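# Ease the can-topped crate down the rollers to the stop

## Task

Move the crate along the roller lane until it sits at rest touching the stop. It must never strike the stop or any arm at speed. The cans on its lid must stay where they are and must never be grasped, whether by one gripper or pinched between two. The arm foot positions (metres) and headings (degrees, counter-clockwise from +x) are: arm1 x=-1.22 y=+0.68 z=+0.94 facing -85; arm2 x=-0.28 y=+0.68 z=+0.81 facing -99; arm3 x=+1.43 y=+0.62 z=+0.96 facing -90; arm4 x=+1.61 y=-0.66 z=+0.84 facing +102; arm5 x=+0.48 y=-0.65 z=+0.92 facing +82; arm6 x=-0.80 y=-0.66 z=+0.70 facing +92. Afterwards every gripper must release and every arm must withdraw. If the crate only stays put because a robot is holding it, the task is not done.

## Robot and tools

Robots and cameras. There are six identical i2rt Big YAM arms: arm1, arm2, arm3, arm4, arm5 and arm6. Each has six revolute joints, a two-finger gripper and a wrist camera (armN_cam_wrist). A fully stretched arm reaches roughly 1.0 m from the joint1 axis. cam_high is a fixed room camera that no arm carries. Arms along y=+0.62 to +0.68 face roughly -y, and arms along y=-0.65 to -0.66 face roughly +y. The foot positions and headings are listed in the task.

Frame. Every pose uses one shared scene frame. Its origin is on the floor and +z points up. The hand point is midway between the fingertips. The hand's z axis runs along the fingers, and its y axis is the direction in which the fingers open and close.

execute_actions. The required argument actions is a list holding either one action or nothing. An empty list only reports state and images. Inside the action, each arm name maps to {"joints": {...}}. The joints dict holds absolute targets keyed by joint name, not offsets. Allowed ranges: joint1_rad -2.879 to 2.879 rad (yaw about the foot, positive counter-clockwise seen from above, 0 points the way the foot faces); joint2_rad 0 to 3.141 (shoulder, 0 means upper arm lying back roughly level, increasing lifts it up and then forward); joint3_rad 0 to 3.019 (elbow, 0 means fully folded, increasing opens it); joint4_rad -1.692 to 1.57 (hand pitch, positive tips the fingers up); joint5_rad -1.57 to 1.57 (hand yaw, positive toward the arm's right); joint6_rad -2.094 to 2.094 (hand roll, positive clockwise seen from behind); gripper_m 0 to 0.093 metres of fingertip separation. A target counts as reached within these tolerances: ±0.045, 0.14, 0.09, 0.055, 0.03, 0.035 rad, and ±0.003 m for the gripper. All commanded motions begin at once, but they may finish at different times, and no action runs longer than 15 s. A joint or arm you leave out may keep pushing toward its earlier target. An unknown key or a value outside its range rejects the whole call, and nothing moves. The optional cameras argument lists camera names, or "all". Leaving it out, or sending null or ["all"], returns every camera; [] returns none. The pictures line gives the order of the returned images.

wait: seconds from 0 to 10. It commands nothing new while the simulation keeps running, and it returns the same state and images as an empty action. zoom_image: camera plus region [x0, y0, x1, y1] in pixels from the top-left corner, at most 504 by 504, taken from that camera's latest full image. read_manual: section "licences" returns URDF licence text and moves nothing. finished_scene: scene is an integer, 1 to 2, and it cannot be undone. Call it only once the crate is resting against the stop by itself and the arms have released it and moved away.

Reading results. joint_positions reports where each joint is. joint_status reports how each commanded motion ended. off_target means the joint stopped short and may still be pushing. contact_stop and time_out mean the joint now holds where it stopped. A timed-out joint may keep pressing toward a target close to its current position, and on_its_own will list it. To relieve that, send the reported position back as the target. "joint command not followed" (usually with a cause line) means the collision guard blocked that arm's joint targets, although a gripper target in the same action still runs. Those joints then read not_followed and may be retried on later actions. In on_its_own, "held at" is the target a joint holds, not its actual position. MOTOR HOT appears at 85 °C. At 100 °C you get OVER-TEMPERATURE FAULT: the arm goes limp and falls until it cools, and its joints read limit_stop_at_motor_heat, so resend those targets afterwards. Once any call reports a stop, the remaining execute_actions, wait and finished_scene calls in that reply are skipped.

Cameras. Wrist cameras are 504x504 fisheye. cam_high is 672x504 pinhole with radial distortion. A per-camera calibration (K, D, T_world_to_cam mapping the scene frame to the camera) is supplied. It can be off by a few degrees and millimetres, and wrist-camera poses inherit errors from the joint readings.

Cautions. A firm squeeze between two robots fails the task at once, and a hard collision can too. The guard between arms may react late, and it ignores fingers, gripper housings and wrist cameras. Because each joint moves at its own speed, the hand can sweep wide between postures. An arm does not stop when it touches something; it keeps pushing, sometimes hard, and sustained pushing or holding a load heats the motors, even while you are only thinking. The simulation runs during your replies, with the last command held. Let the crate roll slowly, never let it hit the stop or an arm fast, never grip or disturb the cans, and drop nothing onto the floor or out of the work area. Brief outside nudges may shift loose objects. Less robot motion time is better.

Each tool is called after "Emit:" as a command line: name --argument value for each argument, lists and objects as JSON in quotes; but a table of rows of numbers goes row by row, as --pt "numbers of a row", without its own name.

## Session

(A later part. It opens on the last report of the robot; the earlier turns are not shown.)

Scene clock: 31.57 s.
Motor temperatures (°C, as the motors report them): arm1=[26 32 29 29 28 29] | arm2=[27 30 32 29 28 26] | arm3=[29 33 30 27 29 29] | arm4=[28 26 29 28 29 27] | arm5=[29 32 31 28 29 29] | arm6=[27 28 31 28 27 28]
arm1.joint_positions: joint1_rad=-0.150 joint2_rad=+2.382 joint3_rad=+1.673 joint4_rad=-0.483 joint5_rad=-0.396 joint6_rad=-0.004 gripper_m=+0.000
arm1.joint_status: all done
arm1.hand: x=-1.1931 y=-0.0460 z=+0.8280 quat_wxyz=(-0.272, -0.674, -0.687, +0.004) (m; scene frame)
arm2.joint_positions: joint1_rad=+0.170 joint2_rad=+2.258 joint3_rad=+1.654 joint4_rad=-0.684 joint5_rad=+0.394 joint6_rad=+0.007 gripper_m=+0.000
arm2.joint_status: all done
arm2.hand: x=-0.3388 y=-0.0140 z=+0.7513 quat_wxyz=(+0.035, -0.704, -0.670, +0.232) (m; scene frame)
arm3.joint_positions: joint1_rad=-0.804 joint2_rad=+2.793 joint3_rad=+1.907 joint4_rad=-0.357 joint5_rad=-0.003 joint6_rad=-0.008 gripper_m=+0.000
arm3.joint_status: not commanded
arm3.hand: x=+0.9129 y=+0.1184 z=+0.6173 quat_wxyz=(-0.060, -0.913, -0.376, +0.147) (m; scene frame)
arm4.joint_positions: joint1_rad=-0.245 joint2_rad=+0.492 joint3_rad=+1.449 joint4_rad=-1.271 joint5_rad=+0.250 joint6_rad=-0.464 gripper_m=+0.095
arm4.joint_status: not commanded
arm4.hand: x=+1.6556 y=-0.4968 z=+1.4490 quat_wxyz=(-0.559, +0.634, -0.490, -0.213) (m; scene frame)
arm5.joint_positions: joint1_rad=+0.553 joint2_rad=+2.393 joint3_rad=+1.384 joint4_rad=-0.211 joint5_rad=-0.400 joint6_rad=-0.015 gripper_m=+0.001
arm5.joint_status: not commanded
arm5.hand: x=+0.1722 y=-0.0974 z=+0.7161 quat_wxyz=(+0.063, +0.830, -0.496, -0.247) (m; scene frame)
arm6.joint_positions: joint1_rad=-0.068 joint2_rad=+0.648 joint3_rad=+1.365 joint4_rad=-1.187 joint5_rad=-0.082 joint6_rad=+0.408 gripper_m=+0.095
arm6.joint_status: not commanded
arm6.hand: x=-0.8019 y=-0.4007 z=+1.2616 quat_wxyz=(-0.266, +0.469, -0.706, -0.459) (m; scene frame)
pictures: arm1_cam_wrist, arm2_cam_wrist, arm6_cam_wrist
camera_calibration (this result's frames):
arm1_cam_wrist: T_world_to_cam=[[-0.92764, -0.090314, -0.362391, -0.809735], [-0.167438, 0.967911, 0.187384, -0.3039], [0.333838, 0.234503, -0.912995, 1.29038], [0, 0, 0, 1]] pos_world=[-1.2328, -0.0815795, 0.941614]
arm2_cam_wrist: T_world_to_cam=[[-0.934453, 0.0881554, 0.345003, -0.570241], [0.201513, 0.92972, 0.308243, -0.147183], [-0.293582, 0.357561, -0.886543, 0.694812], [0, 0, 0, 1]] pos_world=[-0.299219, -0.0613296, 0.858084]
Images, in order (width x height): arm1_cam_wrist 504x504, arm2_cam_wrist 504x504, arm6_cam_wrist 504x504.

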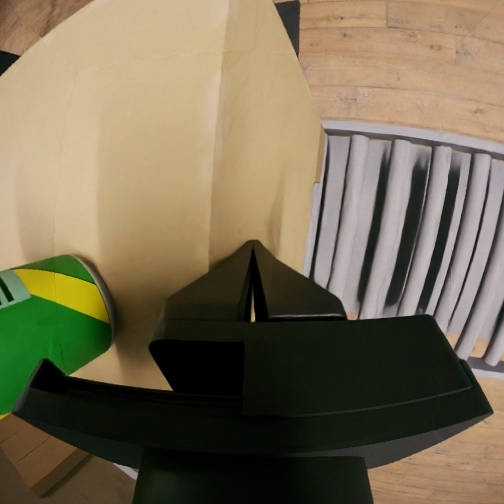

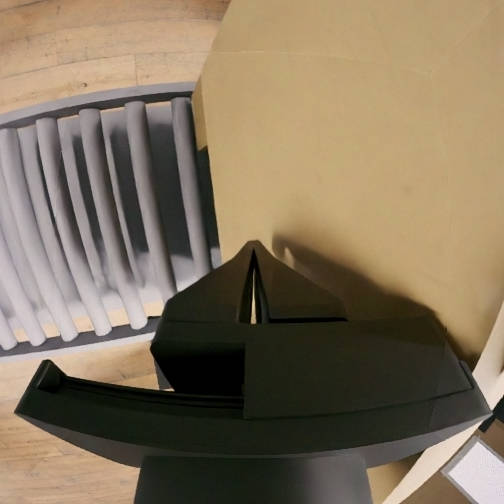

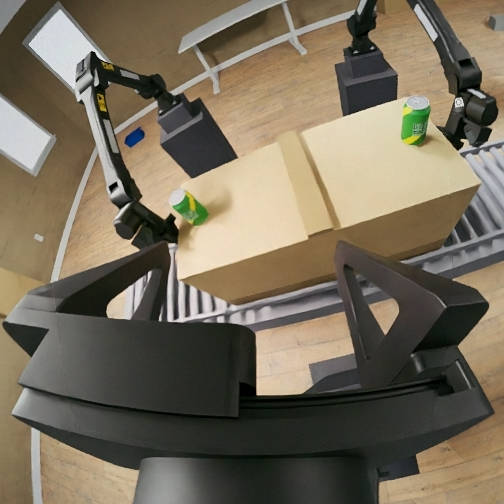

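Emit:
execute_actions --actions '[{"arm1":{"joints":{"joint2_rad":2.48}},"arm2":{"joints":{"joint1_rad":0.22}}}]' --cameras '["arm2_cam_wrist"]'

Emit:
wait --seconds 1

Scene clock: 32.80 s.
Motor temperatures (°C, as the motors report them): arm1=[26 32 29 29 28 29] | arm2=[27 30 32 29 28 26] | arm3=[29 33 31 27 29 29] | arm4=[28 26 29 28 29 27] | arm5=[29 32 31 28 29 29] | arm6=[27 28 31 28 27 28]
arm1.joint_positions: joint1_rad=-0.153 joint2_rad=+2.425 joint3_rad=+1.673 joint4_rad=-0.483 joint5_rad=-0.406 joint6_rad=+0.007 gripper_m=+0.000
arm1.joint_status: all done
arm1.hand: x=-1.1926 y=-0.0347 z=+0.7989 quat_wxyz=(-0.262, -0.683, -0.682, -0.016) (m; scene frame)
arm2.joint_positions: joint1_rad=+0.223 joint2_rad=+2.258 joint3_rad=+1.654 joint4_rad=-0.684 joint5_rad=+0.398 joint6_rad=+0.007 gripper_m=+0.000
arm2.joint_status: all done
arm2.hand: x=-0.3022 y=-0.0159 z=+0.7518 quat_wxyz=(+0.029, -0.686, -0.688, +0.234) (m; scene frame)
arm3.joint_positions: joint1_rad=-0.804 joint2_rad=+2.793 joint3_rad=+1.907 joint4_rad=-0.357 joint5_rad=-0.003 joint6_rad=-0.008 gripper_m=+0.000
arm3.joint_status: not commanded
arm3.hand: x=+0.9129 y=+0.1184 z=+0.6173 quat_wxyz=(-0.060, -0.913, -0.376, +0.147) (m; scene frame)
arm4.joint_positions: joint1_rad=-0.245 joint2_rad=+0.492 joint3_rad=+1.449 joint4_rad=-1.271 joint5_rad=+0.250 joint6_rad=-0.464 gripper_m=+0.095
arm4.joint_status: not commanded
arm4.hand: x=+1.6556 y=-0.4968 z=+1.4490 quat_wxyz=(-0.559, +0.634, -0.490, -0.213) (m; scene frame)
arm5.joint_positions: joint1_rad=+0.553 joint2_rad=+2.393 joint3_rad=+1.384 joint4_rad=-0.211 joint5_rad=-0.400 joint6_rad=-0.015 gripper_m=+0.001
arm5.joint_status: not commanded
arm5.hand: x=+0.1722 y=-0.0974 z=+0.7161 quat_wxyz=(+0.063, +0.830, -0.496, -0.247) (m; scene frame)
arm6.joint_positions: joint1_rad=-0.068 joint2_rad=+0.648 joint3_rad=+1.365 joint4_rad=-1.187 joint5_rad=-0.082 joint6_rad=+0.408 gripper_m=+0.095
arm6.joint_status: not commanded
arm6.hand: x=-0.8019 y=-0.4007 z=+1.2616 quat_wxyz=(-0.266, +0.469, -0.706, -0.459) (m; scene frame)
pictures: arm2_cam_wrist
camera_calibration (this result's frames):
arm2_cam_wrist: T_world_to_cam=[[-0.936693, 0.0392646, 0.347943, -0.539689], [0.153467, 0.939203, 0.307159, -0.166437], [-0.314729, 0.341111, -0.88577, 0.699484], [0, 0, 0, 1]] pos_world=[-0.259833, -0.0610931, 0.858486]
Images, in order (width x height): arm2_cam_wrist 504x504.

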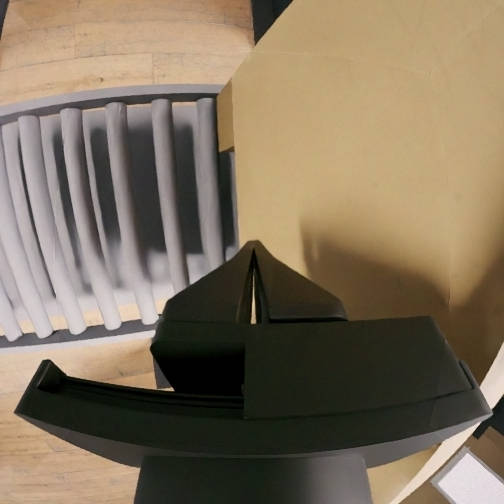

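Scene clock: 33.80 s.
Motor temperatures (°C, as the motors report them): arm1=[26 32 29 29 28 29] | arm2=[27 30 33 29 28 26] | arm3=[29 33 31 27 29 29] | arm4=[28 26 29 28 29 27] | arm5=[29 32 31 28 29 29] | arm6=[27 28 31 28 27 28]
arm1.joint_positions: joint1_rad=-0.153 joint2_rad=+2.425 joint3_rad=+1.673 joint4_rad=-0.483 joint5_rad=-0.406 joint6_rad=+0.007 gripper_m=+0.000
arm1.joint_status: all done
arm1.hand: x=-1.1926 y=-0.0347 z=+0.7989 quat_wxyz=(-0.262, -0.683, -0.682, -0.016) (m; scene frame)
arm2.joint_positions: joint1_rad=+0.223 joint2_rad=+2.258 joint3_rad=+1.654 joint4_rad=-0.684 joint5_rad=+0.398 joint6_rad=+0.007 gripper_m=+0.000
arm2.joint_status: all done
arm2.hand: x=-0.3022 y=-0.0159 z=+0.7518 quat_wxyz=(+0.029, -0.686, -0.688, +0.234) (m; scene frame)
arm3.joint_positions: joint1_rad=-0.804 joint2_rad=+2.793 joint3_rad=+1.907 joint4_rad=-0.357 joint5_rad=-0.003 joint6_rad=-0.008 gripper_m=+0.000
arm3.joint_status: not commanded
arm3.hand: x=+0.9129 y=+0.1184 z=+0.6173 quat_wxyz=(-0.060, -0.913, -0.376, +0.147) (m; scene frame)
arm4.joint_positions: joint1_rad=-0.245 joint2_rad=+0.492 joint3_rad=+1.449 joint4_rad=-1.271 joint5_rad=+0.250 joint6_rad=-0.464 gripper_m=+0.095
arm4.joint_status: not commanded
arm4.hand: x=+1.6556 y=-0.4968 z=+1.4490 quat_wxyz=(-0.559, +0.634, -0.490, -0.213) (m; scene frame)
arm5.joint_positions: joint1_rad=+0.553 joint2_rad=+2.393 joint3_rad=+1.384 joint4_rad=-0.211 joint5_rad=-0.400 joint6_rad=-0.015 gripper_m=+0.001
arm5.joint_status: not commanded
arm5.hand: x=+0.1722 y=-0.0974 z=+0.7161 quat_wxyz=(+0.063, +0.830, -0.496, -0.247) (m; scene frame)
arm6.joint_positions: joint1_rad=-0.068 joint2_rad=+0.648 joint3_rad=+1.365 joint4_rad=-1.187 joint5_rad=-0.082 joint6_rad=+0.408 gripper_m=+0.095
arm6.joint_status: not commanded
arm6.hand: x=-0.8019 y=-0.4007 z=+1.2616 quat_wxyz=(-0.266, +0.469, -0.706, -0.459) (m; scene frame)
wait: 1.00 s; at rest by 0.27 s
pictures: arm1_cam_wrist, arm2_cam_wrist, arm3_cam_wrist, arm4_cam_wrist, arm5_cam_wrist, arm6_cam_wrist, cam_high
camera_calibration (this result's frames):
arm1_cam_wrist: T_world_to_cam=[[-0.922582, -0.0658979, -0.380131, -0.797721], [-0.163099, 0.959546, 0.229501, -0.338086], [0.34963, 0.273732, -0.896008, 1.26763], [0, 0, 0, 1]] pos_world=[-1.23431, -0.0751516, 0.91016]
arm2_cam_wrist: T_world_to_cam=[[-0.936693, 0.0392646, 0.347943, -0.539689], [0.153467, 0.939203, 0.307159, -0.166437], [-0.314729, 0.341111, -0.88577, 0.699484], [0, 0, 0, 1]] pos_world=[-0.259833, -0.0610931, 0.858486]
arm3_cam_wrist: T_world_to_cam=[[-0.710662, 0.703451, -0.0107715, 0.577494], [0.667873, 0.679374, 0.303967, -0.871915], [0.221144, 0.208824, -0.952622, 0.483179], [0, 0, 0, 1]] pos_world=[0.88588, 0.0852186, 0.731541]
arm5_cam_wrist: T_world_to_cam=[[0.79247, 0.497161, -0.353303, 0.162356], [0.587399, -0.778057, 0.222687, -0.330532], [-0.164179, -0.384002, -0.908619, 0.768612], [0, 0, 0, 1]] pos_world=[0.191682, -0.0427412, 0.829341]
Images, in order (width x height): arm1_cam_wrist 504x504, arm2_cam_wrist 504x504, arm3_cam_wrist 504x504, arm4_cam_wrist 504x504, arm5_cam_wrist 504x504, arm6_cam_wrist 504x504, cam_high 672x504.

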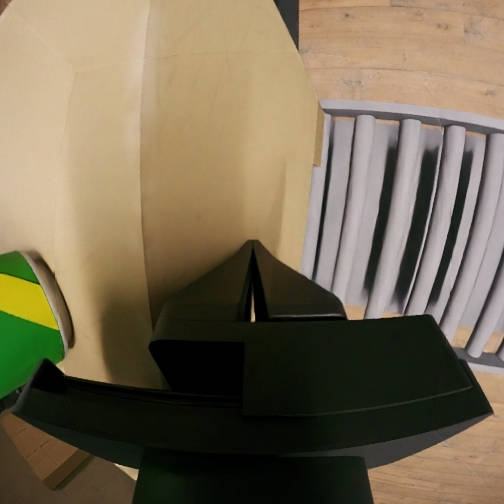

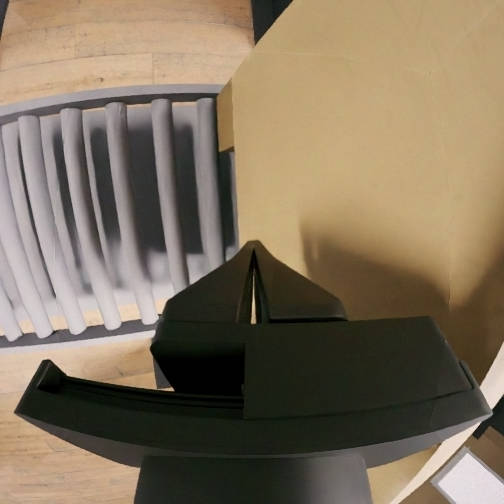

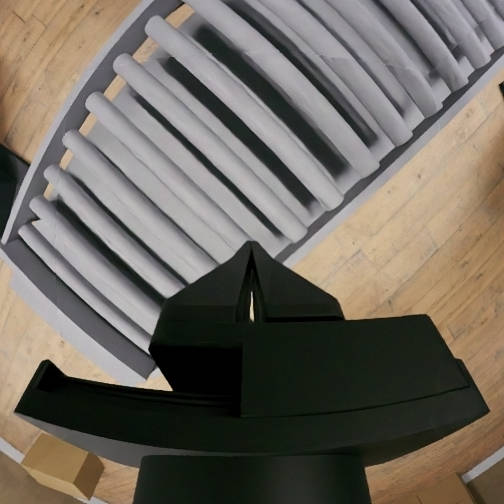

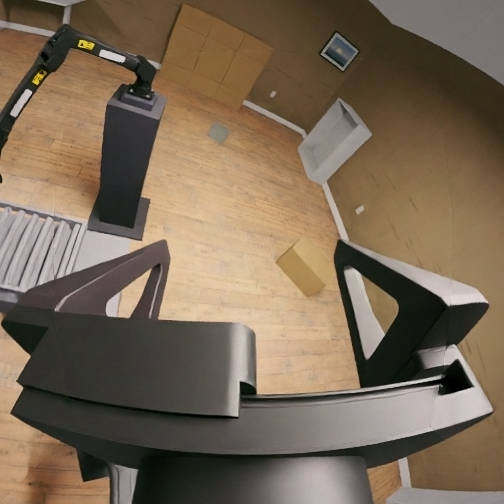

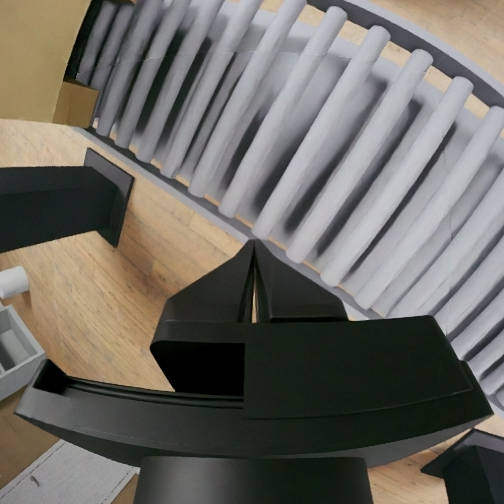

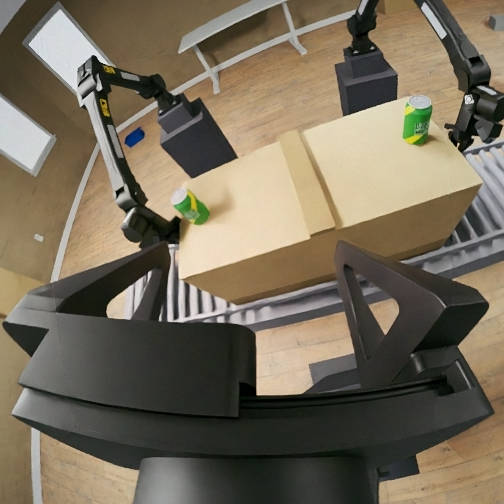

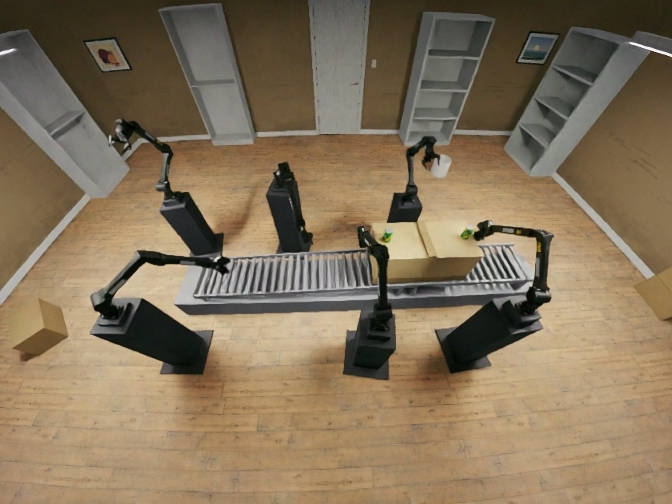

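Emit:
execute_actions --actions '[{"arm1":{"joints":{"joint1_rad":-0.08}}}]' --cameras '[]'

Emit:
execute_actions --actions '[{"arm1":{"joints":{"joint1_rad":-0.02}},"arm2":{"joints":{"joint1_rad":0.28}}}]' --cameras '["arm2_cam_wrist"]'

Emit:
execute_actions --actions '[{"arm1":{"joints":{"joint1_rad":0.04}},"arm2":{"joints":{"joint1_rad":0.34}}}]' --cameras '["arm2_cam_wrist"]'

Emit:
execute_actions --actions '[{"arm1":{"joints":{"joint1_rad":0.08}},"arm2":{"joints":{"joint1_rad":0.40}}}]' --cameras '["arm2_cam_wrist","arm1_cam_wrist","cam_high"]'

Scene clock: 35.57 s.
Motor temperatures (°C, as the motors report them): arm1=[26 32 29 29 28 29] | arm2=[27 30 33 29 28 26] | arm3=[29 33 31 27 29 29] | arm4=[28 26 29 28 29 27] | arm5=[29 32 31 28 29 29] | arm6=[27 28 31 28 27 28]
arm1.joint_positions: joint1_rad=-0.093 joint2_rad=+2.425 joint3_rad=+1.673 joint4_rad=-0.483 joint5_rad=-0.402 joint6_rad=+0.007 gripper_m=+0.000
arm1.joint_status: all done
arm1.hand: x=-1.1507 y=-0.0322 z=+0.7989 quat_wxyz=(-0.260, -0.662, -0.702, -0.023) (m; scene frame)
arm2.joint_positions: joint1_rad=+0.236 joint2_rad=+2.258 joint3_rad=+1.654 joint4_rad=-0.684 joint5_rad=+0.395 joint6_rad=+0.008 gripper_m=+0.000
arm2.joint_status: not commanded
arm2.hand: x=-0.2927 y=-0.0161 z=+0.7517 quat_wxyz=(+0.027, -0.682, -0.693, +0.233) (m; scene frame)
arm3.joint_positions: joint1_rad=-0.804 joint2_rad=+2.793 joint3_rad=+1.907 joint4_rad=-0.357 joint5_rad=-0.003 joint6_rad=-0.008 gripper_m=+0.000
arm3.joint_status: not commanded
arm3.hand: x=+0.9129 y=+0.1184 z=+0.6173 quat_wxyz=(-0.060, -0.913, -0.376, +0.147) (m; scene frame)
arm4.joint_positions: joint1_rad=-0.245 joint2_rad=+0.492 joint3_rad=+1.449 joint4_rad=-1.271 joint5_rad=+0.250 joint6_rad=-0.464 gripper_m=+0.095
arm4.joint_status: not commanded
arm4.hand: x=+1.6556 y=-0.4968 z=+1.4490 quat_wxyz=(-0.559, +0.634, -0.490, -0.213) (m; scene frame)
arm5.joint_positions: joint1_rad=+0.553 joint2_rad=+2.393 joint3_rad=+1.384 joint4_rad=-0.211 joint5_rad=-0.400 joint6_rad=-0.015 gripper_m=+0.001
arm5.joint_status: not commanded
arm5.hand: x=+0.1722 y=-0.0974 z=+0.7161 quat_wxyz=(+0.063, +0.830, -0.496, -0.247) (m; scene frame)
arm6.joint_positions: joint1_rad=-0.068 joint2_rad=+0.648 joint3_rad=+1.365 joint4_rad=-1.187 joint5_rad=-0.082 joint6_rad=+0.408 gripper_m=+0.095
arm6.joint_status: not commanded
arm6.hand: x=-0.8019 y=-0.4007 z=+1.2616 quat_wxyz=(-0.266, +0.469, -0.706, -0.459) (m; scene frame)
pictures: none
No camera images: the call's "cameras" was empty. Leave "cameras" out to get every camera's image.

Scene clock: 36.87 s.
Motor temperatures (°C, as the motors report them): arm1=[26 32 29 29 28 29] | arm2=[27 30 33 29 28 26] | arm3=[29 33 31 27 29 29] | arm4=[28 26 29 28 29 27] | arm5=[29 32 31 28 29 29] | arm6=[27 28 31 28 27 28]
arm1.joint_positions: joint1_rad=-0.032 joint2_rad=+2.426 joint3_rad=+1.673 joint4_rad=-0.483 joint5_rad=-0.400 joint6_rad=+0.007 gripper_m=+0.000
arm1.joint_status: all done
arm1.hand: x=-1.1080 y=-0.0268 z=+0.7985 quat_wxyz=(-0.258, -0.641, -0.722, -0.030) (m; scene frame)
arm2.joint_positions: joint1_rad=+0.301 joint2_rad=+2.258 joint3_rad=+1.654 joint4_rad=-0.683 joint5_rad=+0.394 joint6_rad=+0.009 gripper_m=+0.000
arm2.joint_status: all done
arm2.hand: x=-0.2473 y=-0.0154 z=+0.7521 quat_wxyz=(+0.019, -0.659, -0.714, +0.234) (m; scene frame)
arm3.joint_positions: joint1_rad=-0.804 joint2_rad=+2.793 joint3_rad=+1.907 joint4_rad=-0.357 joint5_rad=-0.003 joint6_rad=-0.008 gripper_m=+0.000
arm3.joint_status: not commanded
arm3.hand: x=+0.9129 y=+0.1184 z=+0.6173 quat_wxyz=(-0.060, -0.913, -0.376, +0.147) (m; scene frame)
arm4.joint_positions: joint1_rad=-0.245 joint2_rad=+0.492 joint3_rad=+1.449 joint4_rad=-1.271 joint5_rad=+0.250 joint6_rad=-0.464 gripper_m=+0.095
arm4.joint_status: not commanded
arm4.hand: x=+1.6556 y=-0.4968 z=+1.4490 quat_wxyz=(-0.559, +0.634, -0.490, -0.213) (m; scene frame)
arm5.joint_positions: joint1_rad=+0.553 joint2_rad=+2.393 joint3_rad=+1.384 joint4_rad=-0.211 joint5_rad=-0.400 joint6_rad=-0.015 gripper_m=+0.001
arm5.joint_status: not commanded
arm5.hand: x=+0.1722 y=-0.0974 z=+0.7161 quat_wxyz=(+0.063, +0.830, -0.496, -0.247) (m; scene frame)
arm6.joint_positions: joint1_rad=-0.068 joint2_rad=+0.648 joint3_rad=+1.365 joint4_rad=-1.187 joint5_rad=-0.082 joint6_rad=+0.408 gripper_m=+0.095
arm6.joint_status: not commanded
arm6.hand: x=-0.8019 y=-0.4007 z=+1.2616 quat_wxyz=(-0.266, +0.469, -0.706, -0.459) (m; scene frame)
pictures: arm2_cam_wrist
camera_calibration (this result's frames):
arm2_cam_wrist: T_world_to_cam=[[-0.938424, -0.033054, 0.343901, -0.48691], [0.0789382, 0.948567, 0.306576, -0.193278], [-0.336346, 0.314845, -0.887549, 0.712346], [0, 0, 0, 1]] pos_world=[-0.202076, -0.0570351, 0.858945]
Images, in order (width x height): arm2_cam_wrist 504x504.

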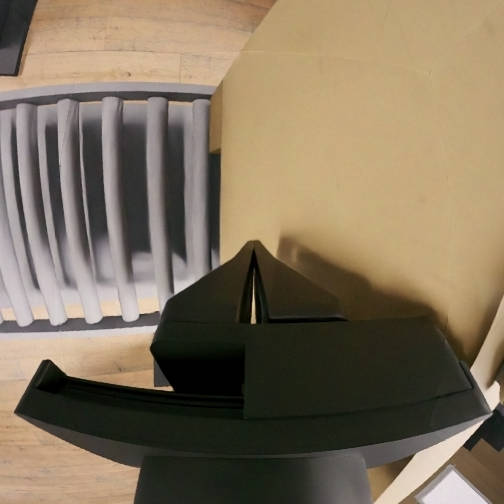

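Scene clock: 39.37 s.
Motor temperatures (°C, as the motors report them): arm1=[26 32 29 29 27 29] | arm2=[27 30 33 29 28 26] | arm3=[29 34 31 27 29 29] | arm4=[28 26 29 28 29 27] | arm5=[29 33 31 28 29 29] | arm6=[27 28 31 28 27 28]
arm1.joint_positions: joint1_rad=+0.034 joint2_rad=+2.450 joint3_rad=+1.673 joint4_rad=-0.484 joint5_rad=-0.404 joint6_rad=+0.009 gripper_m=+0.000
arm1.joint_status: all done
arm1.hand: x=-1.0624 y=-0.0112 z=+0.7822 quat_wxyz=(-0.249, -0.620, -0.742, -0.048) (m; scene frame)
arm2.joint_positions: joint1_rad=+0.420 joint2_rad=+2.259 joint3_rad=+1.654 joint4_rad=-0.658 joint5_rad=+0.371 joint6_rad=+0.017 gripper_m=+0.000
arm2.joint_status: joint1_rad off_target (ended at +0.420, target +0.340)
arm2.hand: x=-0.1599 y=-0.0108 z=+0.7520 quat_wxyz=(-0.013, -0.620, -0.749, +0.233) (m; scene frame)
arm3.joint_positions: joint1_rad=-0.804 joint2_rad=+2.793 joint3_rad=+1.907 joint4_rad=-0.357 joint5_rad=-0.003 joint6_rad=-0.008 gripper_m=+0.000
arm3.joint_status: not commanded
arm3.hand: x=+0.9129 y=+0.1184 z=+0.6173 quat_wxyz=(-0.060, -0.913, -0.376, +0.147) (m; scene frame)
arm4.joint_positions: joint1_rad=-0.245 joint2_rad=+0.492 joint3_rad=+1.449 joint4_rad=-1.271 joint5_rad=+0.250 joint6_rad=-0.464 gripper_m=+0.095
arm4.joint_status: not commanded
arm4.hand: x=+1.6556 y=-0.4968 z=+1.4490 quat_wxyz=(-0.559, +0.634, -0.490, -0.213) (m; scene frame)
arm5.joint_positions: joint1_rad=+0.553 joint2_rad=+2.393 joint3_rad=+1.384 joint4_rad=-0.211 joint5_rad=-0.400 joint6_rad=-0.015 gripper_m=+0.001
arm5.joint_status: not commanded
arm5.hand: x=+0.1722 y=-0.0974 z=+0.7161 quat_wxyz=(+0.063, +0.830, -0.496, -0.247) (m; scene frame)
arm6.joint_positions: joint1_rad=-0.068 joint2_rad=+0.648 joint3_rad=+1.365 joint4_rad=-1.187 joint5_rad=-0.082 joint6_rad=+0.408 gripper_m=+0.095
arm6.joint_status: not commanded
arm6.hand: x=-0.8019 y=-0.4007 z=+1.2616 quat_wxyz=(-0.266, +0.469, -0.706, -0.459) (m; scene frame)
pictures: arm2_cam_wrist
camera_calibration (this result's frames):
arm2_cam_wrist: T_world_to_cam=[[-0.938025, -0.136511, 0.318551, -0.386741], [-0.0421217, 0.957249, 0.286183, -0.208479], [-0.344, 0.255029, -0.903673, 0.750516], [0, 0, 0, 1]] pos_world=[-0.113376, -0.0446318, 0.86108]
Images, in order (width x height): arm2_cam_wrist 504x504.

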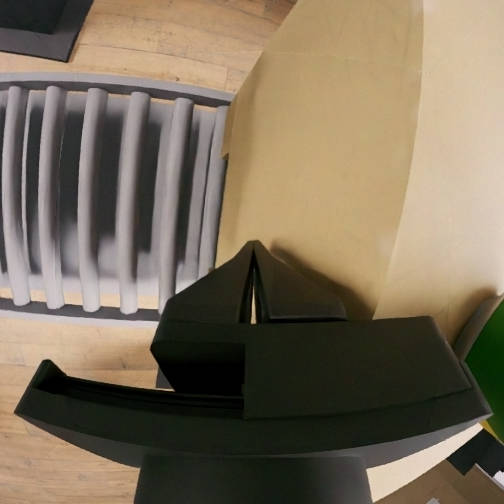

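Scene clock: 40.63 s.
Motor temperatures (°C, as the motors report them): arm1=[26 32 29 29 27 29] | arm2=[27 30 33 29 28 26] | arm3=[29 34 31 27 29 29] | arm4=[28 26 29 28 29 27] | arm5=[29 33 31 28 29 29] | arm6=[27 28 31 28 27 28]
arm1.joint_positions: joint1_rad=+0.079 joint2_rad=+2.450 joint3_rad=+1.673 joint4_rad=-0.484 joint5_rad=-0.403 joint6_rad=+0.009 gripper_m=+0.000
arm1.joint_status: all done
arm1.hand: x=-1.0318 y=-0.0037 z=+0.7822 quat_wxyz=(-0.248, -0.603, -0.756, -0.053) (m; scene frame)
arm2.joint_positions: joint1_rad=+0.452 joint2_rad=+2.259 joint3_rad=+1.654 joint4_rad=-0.658 joint5_rad=+0.377 joint6_rad=+0.017 gripper_m=+0.000
arm2.joint_status: joint1_rad off_target (ended at +0.452, target +0.400)
arm2.hand: x=-0.1388 y=-0.0066 z=+0.7526 quat_wxyz=(-0.015, -0.608, -0.759, +0.235) (m; scene frame)
arm3.joint_positions: joint1_rad=-0.804 joint2_rad=+2.793 joint3_rad=+1.907 joint4_rad=-0.357 joint5_rad=-0.003 joint6_rad=-0.008 gripper_m=+0.000
arm3.joint_status: not commanded
arm3.hand: x=+0.9129 y=+0.1184 z=+0.6173 quat_wxyz=(-0.060, -0.913, -0.376, +0.147) (m; scene frame)
arm4.joint_positions: joint1_rad=-0.245 joint2_rad=+0.492 joint3_rad=+1.449 joint4_rad=-1.271 joint5_rad=+0.250 joint6_rad=-0.464 gripper_m=+0.095
arm4.joint_status: not commanded
arm4.hand: x=+1.6556 y=-0.4968 z=+1.4490 quat_wxyz=(-0.559, +0.634, -0.490, -0.213) (m; scene frame)
arm5.joint_positions: joint1_rad=+0.553 joint2_rad=+2.393 joint3_rad=+1.384 joint4_rad=-0.211 joint5_rad=-0.400 joint6_rad=-0.015 gripper_m=+0.001
arm5.joint_status: not commanded
arm5.hand: x=+0.1722 y=-0.0974 z=+0.7161 quat_wxyz=(+0.063, +0.830, -0.496, -0.247) (m; scene frame)
arm6.joint_positions: joint1_rad=-0.068 joint2_rad=+0.648 joint3_rad=+1.365 joint4_rad=-1.187 joint5_rad=-0.082 joint6_rad=+0.408 gripper_m=+0.095
arm6.joint_status: not commanded
arm6.hand: x=-0.8019 y=-0.4007 z=+1.2616 quat_wxyz=(-0.266, +0.469, -0.706, -0.459) (m; scene frame)
pictures: arm1_cam_wrist, arm2_cam_wrist, cam_high
camera_calibration (this result's frames):
arm1_cam_wrist: T_world_to_cam=[[-0.886697, -0.264277, -0.379375, -0.617942], [-0.374525, 0.891692, 0.254199, -0.575473], [0.271106, 0.367483, -0.889639, 1.10232], [0, 0, 0, 1]] pos_world=[-1.0623, -0.0552476, 0.892521]
arm2_cam_wrist: T_world_to_cam=[[-0.931803, -0.16429, 0.323654, -0.369632], [-0.0696464, 0.956056, 0.284792, -0.214465], [-0.356219, 0.242828, -0.902298, 0.754411], [0, 0, 0, 1]] pos_world=[-0.0906253, -0.0388784, 0.861414]
Images, in order (width x height): arm1_cam_wrist 504x504, arm2_cam_wrist 504x504, cam_high 672x504.

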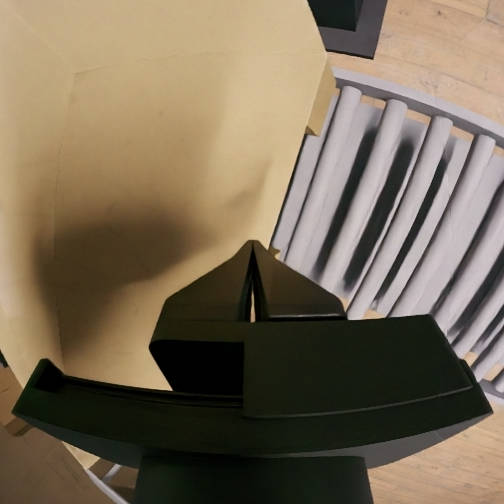

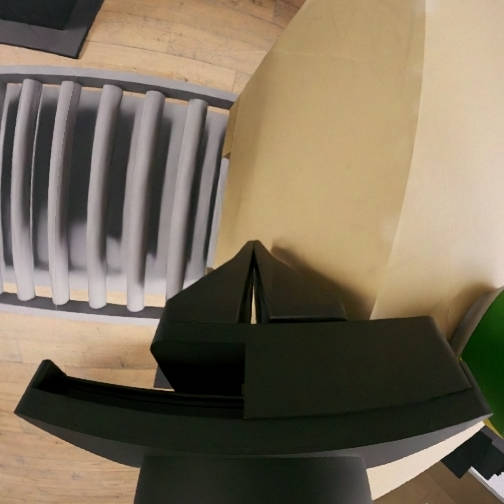

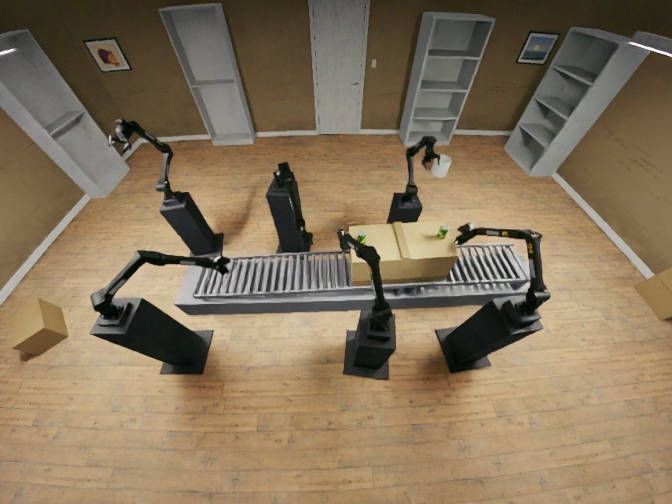

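Emit:
execute_actions --actions '[{"arm1":{"joints":{"joint1_rad":-0.2,"joint2_rad":1.0}},"arm5":{"joints":{"joint6_rad":1.8,"joint2_rad":2.45,"joint1_rad":0.6}},"arm2":{"joints":{"joint1_rad":0.47,"joint2_rad":2.3,"joint4_rad":-0.8}}}]' --cameras '["arm2_cam_wrist"]'

Emit:
execute_actions --actions '[{"arm2":{"joints":{"joint1_rad":0.55}}}]' --cameras '[]'

Emit:
execute_actions --actions '[{"arm2":{"joints":{"joint1_rad":0.63}}}]' --cameras '[]'

Emit:
execute_actions --actions '[{"arm2":{"joints":{"joint1_rad":0.71}}}]' --cameras '["arm2_cam_wrist","arm5_cam_wrist","cam_high"]'

Emit:
zoom_image --camera "cam_high" --region '[250, 170, 450, 310]'

Scene clock: 43.87 s.
Motor temperatures (°C, as the motors report them): arm1=[26 32 29 29 27 29] | arm2=[27 30 33 29 28 26] | arm3=[29 34 31 27 29 29] | arm4=[28 26 29 28 29 27] | arm5=[29 33 31 28 29 29] | arm6=[27 28 31 28 27 28]
arm1.joint_positions: joint1_rad=-0.197 joint2_rad=+0.987 joint3_rad=+1.675 joint4_rad=-0.487 joint5_rad=-0.399 joint6_rad=+0.008 gripper_m=+0.000
arm1.joint_status: all done
arm1.hand: x=-1.1966 y=+0.2863 z=+1.7208 quat_wxyz=(-0.605, -0.360, -0.523, +0.480) (m; scene frame)
arm2.joint_positions: joint1_rad=+0.532 joint2_rad=+2.277 joint3_rad=+1.669 joint4_rad=-0.774 joint5_rad=+0.376 joint6_rad=+0.012 gripper_m=+0.000
arm2.joint_status: joint1_rad off_target (ended at +0.532, target +0.470); the others done
arm2.hand: x=-0.0928 y=+0.0282 z=+0.7402 quat_wxyz=(+0.024, -0.570, -0.796, +0.203) (m; scene frame)
arm3.joint_positions: joint1_rad=-0.804 joint2_rad=+2.793 joint3_rad=+1.907 joint4_rad=-0.357 joint5_rad=-0.003 joint6_rad=-0.008 gripper_m=+0.000
arm3.joint_status: not commanded
arm3.hand: x=+0.9129 y=+0.1184 z=+0.6173 quat_wxyz=(-0.060, -0.913, -0.376, +0.147) (m; scene frame)
arm4.joint_positions: joint1_rad=-0.245 joint2_rad=+0.492 joint3_rad=+1.449 joint4_rad=-1.271 joint5_rad=+0.250 joint6_rad=-0.464 gripper_m=+0.095
arm4.joint_status: not commanded
arm4.hand: x=+1.6556 y=-0.4968 z=+1.4490 quat_wxyz=(-0.559, +0.634, -0.490, -0.213) (m; scene frame)
arm5.joint_positions: joint1_rad=+0.601 joint2_rad=+2.424 joint3_rad=+1.384 joint4_rad=-0.209 joint5_rad=-0.400 joint6_rad=+1.784 gripper_m=+0.001
arm5.joint_status: all done
arm5.hand: x=+0.1509 y=-0.1220 z=+0.6973 quat_wxyz=(+0.231, +0.148, -0.958, -0.084) (m; scene frame)
arm6.joint_positions: joint1_rad=-0.068 joint2_rad=+0.648 joint3_rad=+1.365 joint4_rad=-1.187 joint5_rad=-0.082 joint6_rad=+0.408 gripper_m=+0.095
arm6.joint_status: not commanded
arm6.hand: x=-0.8019 y=-0.4007 z=+1.2616 quat_wxyz=(-0.266, +0.469, -0.706, -0.459) (m; scene frame)
pictures: arm2_cam_wrist
camera_calibration (this result's frames):
arm2_cam_wrist: T_world_to_cam=[[-0.89987, -0.279776, 0.334604, -0.318917], [-0.136121, 0.90899, 0.393964, -0.326712], [-0.414374, 0.30897, -0.856056, 0.709648], [0, 0, 0, 1]] pos_world=[-0.0373967, -0.0115071, 0.842922]
Images, in order (width x height): arm2_cam_wrist 504x504.

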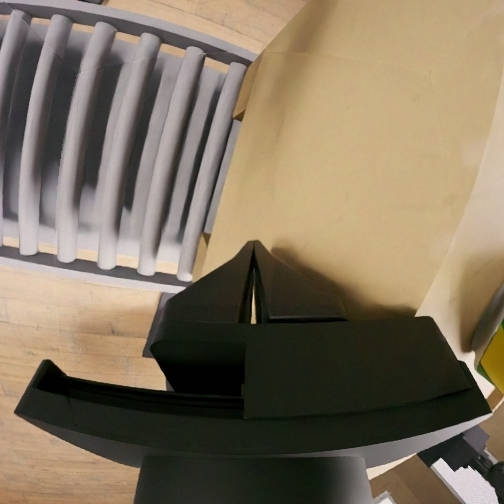

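Scene clock: 45.20 s.
Motor temperatures (°C, as the motors report them): arm1=[26 32 29 29 27 29] | arm2=[27 30 33 29 28 26] | arm3=[29 34 31 27 29 29] | arm4=[28 26 29 28 29 27] | arm5=[29 33 31 28 29 29] | arm6=[27 28 31 28 27 28]
arm1.joint_positions: joint1_rad=-0.197 joint2_rad=+0.987 joint3_rad=+1.675 joint4_rad=-0.487 joint5_rad=-0.399 joint6_rad=+0.008 gripper_m=+0.000
arm1.joint_status: not commanded
arm1.hand: x=-1.1966 y=+0.2863 z=+1.7208 quat_wxyz=(-0.605, -0.360, -0.523, +0.480) (m; scene frame)
arm2.joint_positions: joint1_rad=+0.610 joint2_rad=+2.280 joint3_rad=+1.669 joint4_rad=-0.783 joint5_rad=+0.376 joint6_rad=+0.012 gripper_m=+0.000
arm2.joint_status: joint1_rad off_target (ended at +0.610, target +0.550)
arm2.hand: x=-0.0433 y=+0.0475 z=+0.7382 quat_wxyz=(+0.021, -0.538, -0.819, +0.201) (m; scene frame)
arm3.joint_positions: joint1_rad=-0.804 joint2_rad=+2.793 joint3_rad=+1.907 joint4_rad=-0.357 joint5_rad=-0.003 joint6_rad=-0.008 gripper_m=+0.000
arm3.joint_status: not commanded
arm3.hand: x=+0.9129 y=+0.1184 z=+0.6173 quat_wxyz=(-0.060, -0.913, -0.376, +0.147) (m; scene frame)
arm4.joint_positions: joint1_rad=-0.245 joint2_rad=+0.492 joint3_rad=+1.449 joint4_rad=-1.271 joint5_rad=+0.250 joint6_rad=-0.464 gripper_m=+0.095
arm4.joint_status: not commanded
arm4.hand: x=+1.6556 y=-0.4968 z=+1.4490 quat_wxyz=(-0.559, +0.634, -0.490, -0.213) (m; scene frame)
arm5.joint_positions: joint1_rad=+0.601 joint2_rad=+2.424 joint3_rad=+1.384 joint4_rad=-0.209 joint5_rad=-0.400 joint6_rad=+1.785 gripper_m=+0.001
arm5.joint_status: not commanded
arm5.hand: x=+0.1509 y=-0.1220 z=+0.6973 quat_wxyz=(+0.231, +0.148, -0.958, -0.084) (m; scene frame)
arm6.joint_positions: joint1_rad=-0.068 joint2_rad=+0.648 joint3_rad=+1.365 joint4_rad=-1.187 joint5_rad=-0.082 joint6_rad=+0.408 gripper_m=+0.095
arm6.joint_status: not commanded
arm6.hand: x=-0.8019 y=-0.4007 z=+1.2616 quat_wxyz=(-0.266, +0.469, -0.706, -0.459) (m; scene frame)
pictures: none
No camera images: the call's "cameras" was empty. Leave "cameras" out to get every camera's image.

Scene clock: 46.50 s.
Motor temperatures (°C, as the motors report them): arm1=[26 31 29 29 27 29] | arm2=[27 30 33 29 28 26] | arm3=[29 34 31 27 29 29] | arm4=[28 26 29 28 29 27] | arm5=[29 33 31 28 29 29] | arm6=[27 28 31 28 27 28]
arm1.joint_positions: joint1_rad=-0.197 joint2_rad=+0.987 joint3_rad=+1.675 joint4_rad=-0.487 joint5_rad=-0.399 joint6_rad=+0.008 gripper_m=+0.000
arm1.joint_status: not commanded
arm1.hand: x=-1.1966 y=+0.2863 z=+1.7208 quat_wxyz=(-0.605, -0.360, -0.523, +0.480) (m; scene frame)
arm2.joint_positions: joint1_rad=+0.686 joint2_rad=+2.284 joint3_rad=+1.671 joint4_rad=-0.780 joint5_rad=+0.376 joint6_rad=+0.012 gripper_m=+0.000
arm2.joint_status: joint1_rad off_target (ended at +0.686, target +0.630)
arm2.hand: x=+0.0045 y=+0.0669 z=+0.7372 quat_wxyz=(+0.012, -0.506, -0.838, +0.202) (m; scene frame)
arm3.joint_positions: joint1_rad=-0.804 joint2_rad=+2.793 joint3_rad=+1.907 joint4_rad=-0.357 joint5_rad=-0.003 joint6_rad=-0.008 gripper_m=+0.000
arm3.joint_status: not commanded
arm3.hand: x=+0.9129 y=+0.1184 z=+0.6173 quat_wxyz=(-0.060, -0.913, -0.376, +0.147) (m; scene frame)
arm4.joint_positions: joint1_rad=-0.245 joint2_rad=+0.492 joint3_rad=+1.449 joint4_rad=-1.271 joint5_rad=+0.250 joint6_rad=-0.464 gripper_m=+0.095
arm4.joint_status: not commanded
arm4.hand: x=+1.6556 y=-0.4968 z=+1.4490 quat_wxyz=(-0.559, +0.634, -0.490, -0.213) (m; scene frame)
arm5.joint_positions: joint1_rad=+0.601 joint2_rad=+2.424 joint3_rad=+1.384 joint4_rad=-0.209 joint5_rad=-0.400 joint6_rad=+1.785 gripper_m=+0.001
arm5.joint_status: not commanded
arm5.hand: x=+0.1509 y=-0.1220 z=+0.6973 quat_wxyz=(+0.231, +0.148, -0.958, -0.084) (m; scene frame)
arm6.joint_positions: joint1_rad=-0.068 joint2_rad=+0.648 joint3_rad=+1.365 joint4_rad=-1.187 joint5_rad=-0.082 joint6_rad=+0.408 gripper_m=+0.095
arm6.joint_status: not commanded
arm6.hand: x=-0.8019 y=-0.4007 z=+1.2616 quat_wxyz=(-0.266, +0.469, -0.706, -0.459) (m; scene frame)
pictures: none
No camera images: the call's "cameras" was empty. Leave "cameras" out to get every camera's image.

Scene clock: 47.77 s.
Motor temperatures (°C, as the motors report them): arm1=[26 31 30 29 27 29] | arm2=[27 30 33 29 28 26] | arm3=[29 34 31 27 29 29] | arm4=[28 26 29 28 29 27] | arm5=[29 33 31 28 29 29] | arm6=[27 28 31 28 27 28]
arm1.joint_positions: joint1_rad=-0.197 joint2_rad=+0.987 joint3_rad=+1.675 joint4_rad=-0.487 joint5_rad=-0.399 joint6_rad=+0.008 gripper_m=+0.000
arm1.joint_status: not commanded
arm1.hand: x=-1.1966 y=+0.2863 z=+1.7208 quat_wxyz=(-0.605, -0.360, -0.523, +0.480) (m; scene frame)
arm2.joint_positions: joint1_rad=+0.762 joint2_rad=+2.285 joint3_rad=+1.673 joint4_rad=-0.779 joint5_rad=+0.377 joint6_rad=+0.012 gripper_m=+0.000
arm2.joint_status: joint1_rad off_target (ended at +0.762, target +0.710)
arm2.hand: x=+0.0504 y=+0.0894 z=+0.7377 quat_wxyz=(+0.004, -0.474, -0.856, +0.203) (m; scene frame)
arm3.joint_positions: joint1_rad=-0.804 joint2_rad=+2.793 joint3_rad=+1.907 joint4_rad=-0.357 joint5_rad=-0.003 joint6_rad=-0.008 gripper_m=+0.000
arm3.joint_status: not commanded
arm3.hand: x=+0.9129 y=+0.1184 z=+0.6173 quat_wxyz=(-0.060, -0.913, -0.376, +0.147) (m; scene frame)
arm4.joint_positions: joint1_rad=-0.245 joint2_rad=+0.492 joint3_rad=+1.449 joint4_rad=-1.271 joint5_rad=+0.250 joint6_rad=-0.464 gripper_m=+0.095
arm4.joint_status: not commanded
arm4.hand: x=+1.6556 y=-0.4968 z=+1.4490 quat_wxyz=(-0.559, +0.634, -0.490, -0.213) (m; scene frame)
arm5.joint_positions: joint1_rad=+0.601 joint2_rad=+2.424 joint3_rad=+1.384 joint4_rad=-0.209 joint5_rad=-0.400 joint6_rad=+1.785 gripper_m=+0.001
arm5.joint_status: not commanded
arm5.hand: x=+0.1509 y=-0.1220 z=+0.6973 quat_wxyz=(+0.231, +0.148, -0.958, -0.084) (m; scene frame)
arm6.joint_positions: joint1_rad=-0.068 joint2_rad=+0.648 joint3_rad=+1.365 joint4_rad=-1.187 joint5_rad=-0.082 joint6_rad=+0.408 gripper_m=+0.095
arm6.joint_status: not commanded
arm6.hand: x=-0.8019 y=-0.4007 z=+1.2616 quat_wxyz=(-0.266, +0.469, -0.706, -0.459) (m; scene frame)
pictures: arm2_cam_wrist, arm5_cam_wrist, cam_high
camera_calibration (this result's frames):
arm2_cam_wrist: T_world_to_cam=[[-0.810769, -0.478966, 0.336518, -0.160246], [-0.337675, 0.85228, 0.399493, -0.350698], [-0.478151, 0.210262, -0.852737, 0.757531], [0, 0, 0, 1]] pos_world=[0.11387, 0.06286, 0.840002]
arm5_cam_wrist: T_world_to_cam=[[0.240015, -0.94295, -0.230736, 0.00701142], [-0.422016, -0.315399, 0.849957, -0.561584], [-0.87424, -0.106628, -0.47364, 0.576313], [0, 0, 0, 1]] pos_world=[0.265156, -0.10906, 0.751905]
Images, in order (width x height): arm2_cam_wrist 504x504, arm5_cam_wrist 504x504, cam_high 672x504.

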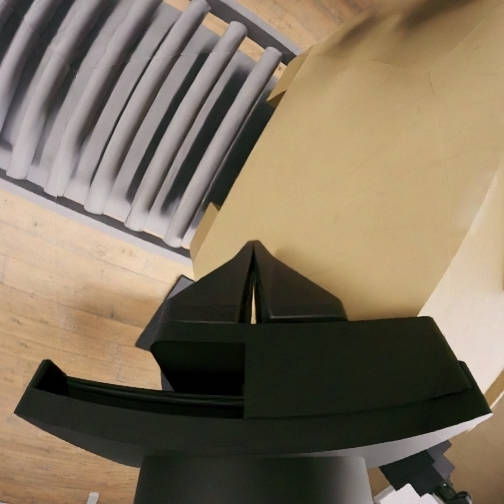

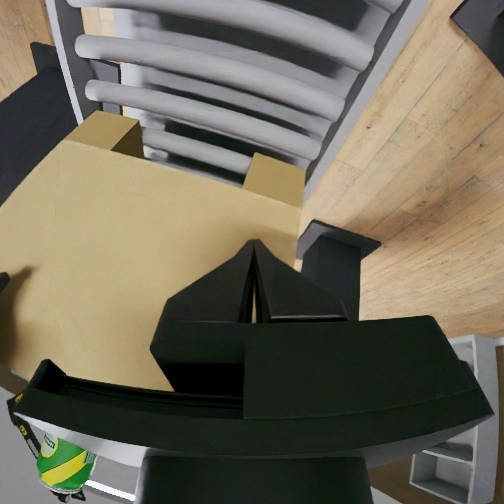

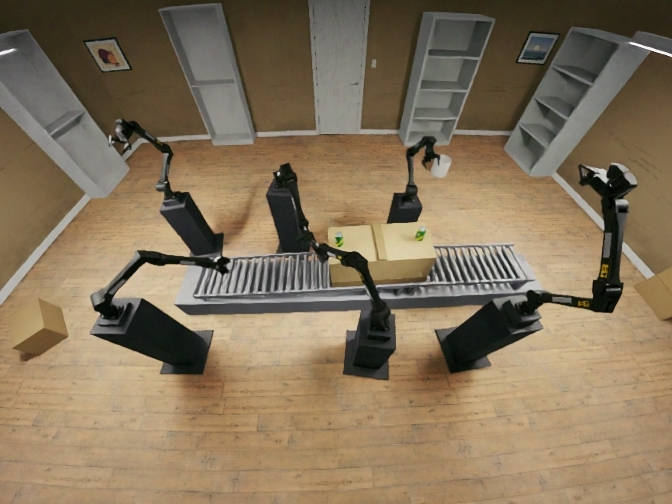

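Region (250, 170, 450, 310) of cam_high's 672x504 image, scaled by 2.520, with more detail than that image has; it fills the top 353 rows of this view, and the rest is white.

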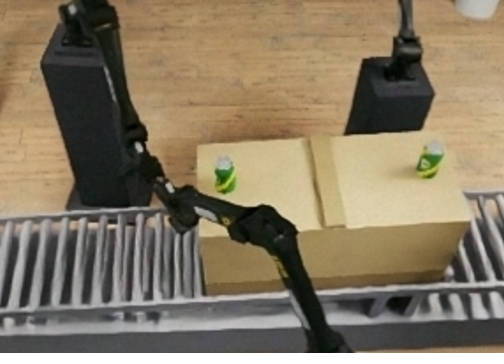

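Emit:
execute_actions --actions '[{"arm2":{"joints":{"joint1_rad":0.79}},"arm5":{"joints":{"joint1_rad":0.66,"joint4_rad":-0.02,"joint2_rad":2.48}}}]' --cameras '[]'

Emit:
execute_actions --actions '[{"arm2":{"joints":{"joint1_rad":0.87}}}]' --cameras '[]'

Emit:
execute_actions --actions '[{"arm2":{"joints":{"joint1_rad":0.95}}}]' --cameras '["arm2_cam_wrist","arm5_cam_wrist"]'

Scene clock: 49.47 s.
Motor temperatures (°C, as the motors report them): arm1=[26 31 30 29 27 29] | arm2=[27 30 33 29 28 26] | arm3=[29 34 31 27 29 29] | arm4=[28 26 29 28 29 27] | arm5=[29 33 31 28 29 29] | arm6=[27 28 31 28 27 28]
arm1.joint_positions: joint1_rad=-0.197 joint2_rad=+0.987 joint3_rad=+1.675 joint4_rad=-0.487 joint5_rad=-0.399 joint6_rad=+0.008 gripper_m=+0.000
arm1.joint_status: not commanded
arm1.hand: x=-1.1966 y=+0.2863 z=+1.7208 quat_wxyz=(-0.605, -0.360, -0.523, +0.480) (m; scene frame)
arm2.joint_positions: joint1_rad=+0.838 joint2_rad=+2.285 joint3_rad=+1.676 joint4_rad=-0.776 joint5_rad=+0.377 joint6_rad=+0.012 gripper_m=+0.000
arm2.joint_status: joint1_rad off_target (ended at +0.838, target +0.790)
arm2.hand: x=+0.0958 y=+0.1152 z=+0.7391 quat_wxyz=(-0.006, -0.442, -0.873, +0.205) (m; scene frame)
arm3.joint_positions: joint1_rad=-0.804 joint2_rad=+2.793 joint3_rad=+1.907 joint4_rad=-0.357 joint5_rad=-0.003 joint6_rad=-0.008 gripper_m=+0.000
arm3.joint_status: not commanded
arm3.hand: x=+0.9129 y=+0.1184 z=+0.6173 quat_wxyz=(-0.060, -0.913, -0.376, +0.147) (m; scene frame)
arm4.joint_positions: joint1_rad=-0.245 joint2_rad=+0.492 joint3_rad=+1.449 joint4_rad=-1.271 joint5_rad=+0.250 joint6_rad=-0.464 gripper_m=+0.095
arm4.joint_status: not commanded
arm4.hand: x=+1.6556 y=-0.4968 z=+1.4490 quat_wxyz=(-0.559, +0.634, -0.490, -0.213) (m; scene frame)
arm5.joint_positions: joint1_rad=+0.664 joint2_rad=+2.455 joint3_rad=+1.384 joint4_rad=-0.043 joint5_rad=-0.400 joint6_rad=+1.785 gripper_m=+0.001
arm5.joint_status: all done
arm5.hand: x=+0.1058 y=-0.1223 z=+0.6929 quat_wxyz=(+0.254, +0.190, -0.938, -0.139) (m; scene frame)
arm6.joint_positions: joint1_rad=-0.068 joint2_rad=+0.648 joint3_rad=+1.365 joint4_rad=-1.187 joint5_rad=-0.082 joint6_rad=+0.408 gripper_m=+0.095
arm6.joint_status: not commanded
arm6.hand: x=-0.8019 y=-0.4007 z=+1.2616 quat_wxyz=(-0.266, +0.469, -0.706, -0.459) (m; scene frame)
pictures: none
No camera images: the call's "cameras" was empty. Leave "cameras" out to get every camera's image.

Scene clock: 50.67 s.
Motor temperatures (°C, as the motors report them): arm1=[26 31 30 29 27 29] | arm2=[27 30 33 29 28 26] | arm3=[29 34 31 27 29 29] | arm4=[28 26 29 28 29 27] | arm5=[29 33 31 28 29 29] | arm6=[27 28 31 28 27 28]
arm1.joint_positions: joint1_rad=-0.197 joint2_rad=+0.987 joint3_rad=+1.675 joint4_rad=-0.487 joint5_rad=-0.399 joint6_rad=+0.008 gripper_m=+0.000
arm1.joint_status: not commanded
arm1.hand: x=-1.1966 y=+0.2863 z=+1.7208 quat_wxyz=(-0.605, -0.360, -0.523, +0.480) (m; scene frame)
arm2.joint_positions: joint1_rad=+0.911 joint2_rad=+2.286 joint3_rad=+1.677 joint4_rad=-0.778 joint5_rad=+0.382 joint6_rad=+0.012 gripper_m=+0.000
arm2.joint_status: all done
arm2.hand: x=+0.1355 y=+0.1437 z=+0.7398 quat_wxyz=(-0.013, -0.409, -0.889, +0.207) (m; scene frame)
arm3.joint_positions: joint1_rad=-0.804 joint2_rad=+2.793 joint3_rad=+1.907 joint4_rad=-0.357 joint5_rad=-0.003 joint6_rad=-0.008 gripper_m=+0.000
arm3.joint_status: not commanded
arm3.hand: x=+0.9129 y=+0.1184 z=+0.6173 quat_wxyz=(-0.060, -0.913, -0.376, +0.147) (m; scene frame)
arm4.joint_positions: joint1_rad=-0.245 joint2_rad=+0.492 joint3_rad=+1.449 joint4_rad=-1.271 joint5_rad=+0.250 joint6_rad=-0.464 gripper_m=+0.095
arm4.joint_status: not commanded
arm4.hand: x=+1.6556 y=-0.4968 z=+1.4490 quat_wxyz=(-0.559, +0.634, -0.490, -0.213) (m; scene frame)
arm5.joint_positions: joint1_rad=+0.658 joint2_rad=+2.456 joint3_rad=+1.384 joint4_rad=-0.043 joint5_rad=-0.395 joint6_rad=+1.785 gripper_m=+0.001
arm5.joint_status: not commanded
arm5.hand: x=+0.1098 y=-0.1199 z=+0.6919 quat_wxyz=(+0.251, +0.186, -0.939, -0.140) (m; scene frame)
arm6.joint_positions: joint1_rad=-0.068 joint2_rad=+0.648 joint3_rad=+1.365 joint4_rad=-1.187 joint5_rad=-0.082 joint6_rad=+0.408 gripper_m=+0.095
arm6.joint_status: not commanded
arm6.hand: x=-0.8019 y=-0.4007 z=+1.2616 quat_wxyz=(-0.266, +0.469, -0.706, -0.459) (m; scene frame)
pictures: none
No camera images: the call's "cameras" was empty. Leave "cameras" out to get every camera's image.

Scene clock: 51.87 s.
Motor temperatures (°C, as the motors report them): arm1=[26 31 30 29 27 29] | arm2=[27 30 33 29 28 26] | arm3=[29 34 31 27 29 29] | arm4=[28 26 29 28 29 27] | arm5=[29 33 31 28 29 29] | arm6=[27 28 32 28 27 28]
arm1.joint_positions: joint1_rad=-0.197 joint2_rad=+0.987 joint3_rad=+1.675 joint4_rad=-0.487 joint5_rad=-0.399 joint6_rad=+0.008 gripper_m=+0.000
arm1.joint_status: not commanded
arm1.hand: x=-1.1966 y=+0.2863 z=+1.7208 quat_wxyz=(-0.605, -0.360, -0.523, +0.480) (m; scene frame)
arm2.joint_positions: joint1_rad=+0.957 joint2_rad=+2.287 joint3_rad=+1.677 joint4_rad=-0.788 joint5_rad=+0.394 joint6_rad=+0.012 gripper_m=+0.000
arm2.joint_status: all done
arm2.hand: x=+0.1564 y=+0.1641 z=+0.7396 quat_wxyz=(-0.010, -0.388, -0.897, +0.210) (m; scene frame)
arm3.joint_positions: joint1_rad=-0.804 joint2_rad=+2.793 joint3_rad=+1.907 joint4_rad=-0.357 joint5_rad=-0.003 joint6_rad=-0.008 gripper_m=+0.000
arm3.joint_status: not commanded
arm3.hand: x=+0.9129 y=+0.1184 z=+0.6173 quat_wxyz=(-0.060, -0.913, -0.376, +0.147) (m; scene frame)
arm4.joint_positions: joint1_rad=-0.245 joint2_rad=+0.492 joint3_rad=+1.449 joint4_rad=-1.271 joint5_rad=+0.250 joint6_rad=-0.464 gripper_m=+0.095
arm4.joint_status: not commanded
arm4.hand: x=+1.6556 y=-0.4968 z=+1.4490 quat_wxyz=(-0.559, +0.634, -0.490, -0.213) (m; scene frame)
arm5.joint_positions: joint1_rad=+0.623 joint2_rad=+2.459 joint3_rad=+1.374 joint4_rad=-0.043 joint5_rad=-0.382 joint6_rad=+1.785 gripper_m=+0.001
arm5.joint_status: not commanded
arm5.hand: x=+0.1336 y=-0.1117 z=+0.6865 quat_wxyz=(+0.241, +0.167, -0.946, -0.141) (m; scene frame)
arm6.joint_positions: joint1_rad=-0.068 joint2_rad=+0.648 joint3_rad=+1.365 joint4_rad=-1.187 joint5_rad=-0.082 joint6_rad=+0.408 gripper_m=+0.095
arm6.joint_status: not commanded
arm6.hand: x=-0.8019 y=-0.4007 z=+1.2616 quat_wxyz=(-0.266, +0.469, -0.706, -0.459) (m; scene frame)
pictures: arm2_cam_wrist, arm5_cam_wrist
camera_calibration (this result's frames):
arm2_cam_wrist: T_world_to_cam=[[-0.69835, -0.622245, 0.353722, -0.0459601], [-0.487895, 0.775428, 0.400836, -0.344199], [-0.523704, 0.107344, -0.84511, 0.812595], [0, 0, 0, 1]] pos_world=[0.22553, 0.151076, 0.840957]
arm5_cam_wrist: T_world_to_cam=[[0.243551, -0.905531, -0.347414, 0.102199], [-0.38286, -0.418872, 0.823386, -0.55503], [-0.891123, -0.0675257, -0.448709, 0.546631], [0, 0, 0, 1]] pos_world=[0.249726, -0.103031, 0.737787]
Images, in order (width x height): arm2_cam_wrist 504x504, arm5_cam_wrist 504x504.

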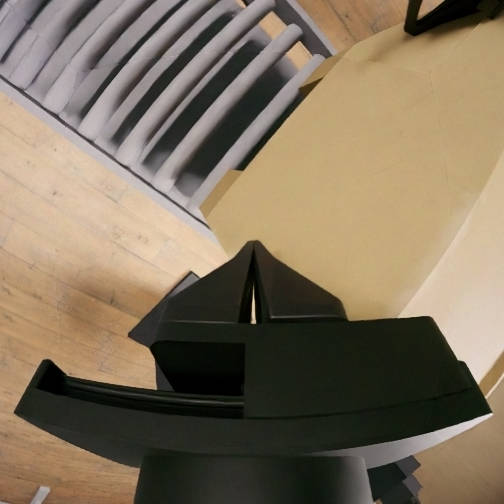

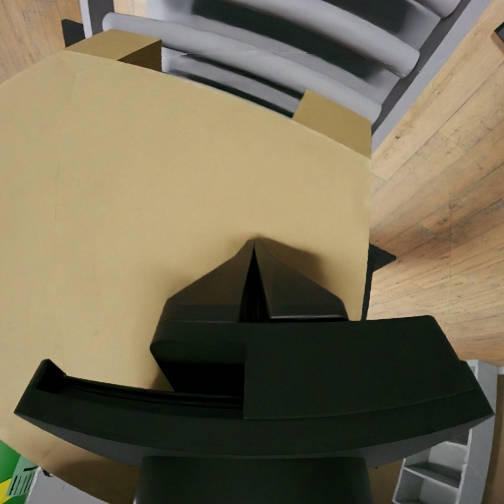

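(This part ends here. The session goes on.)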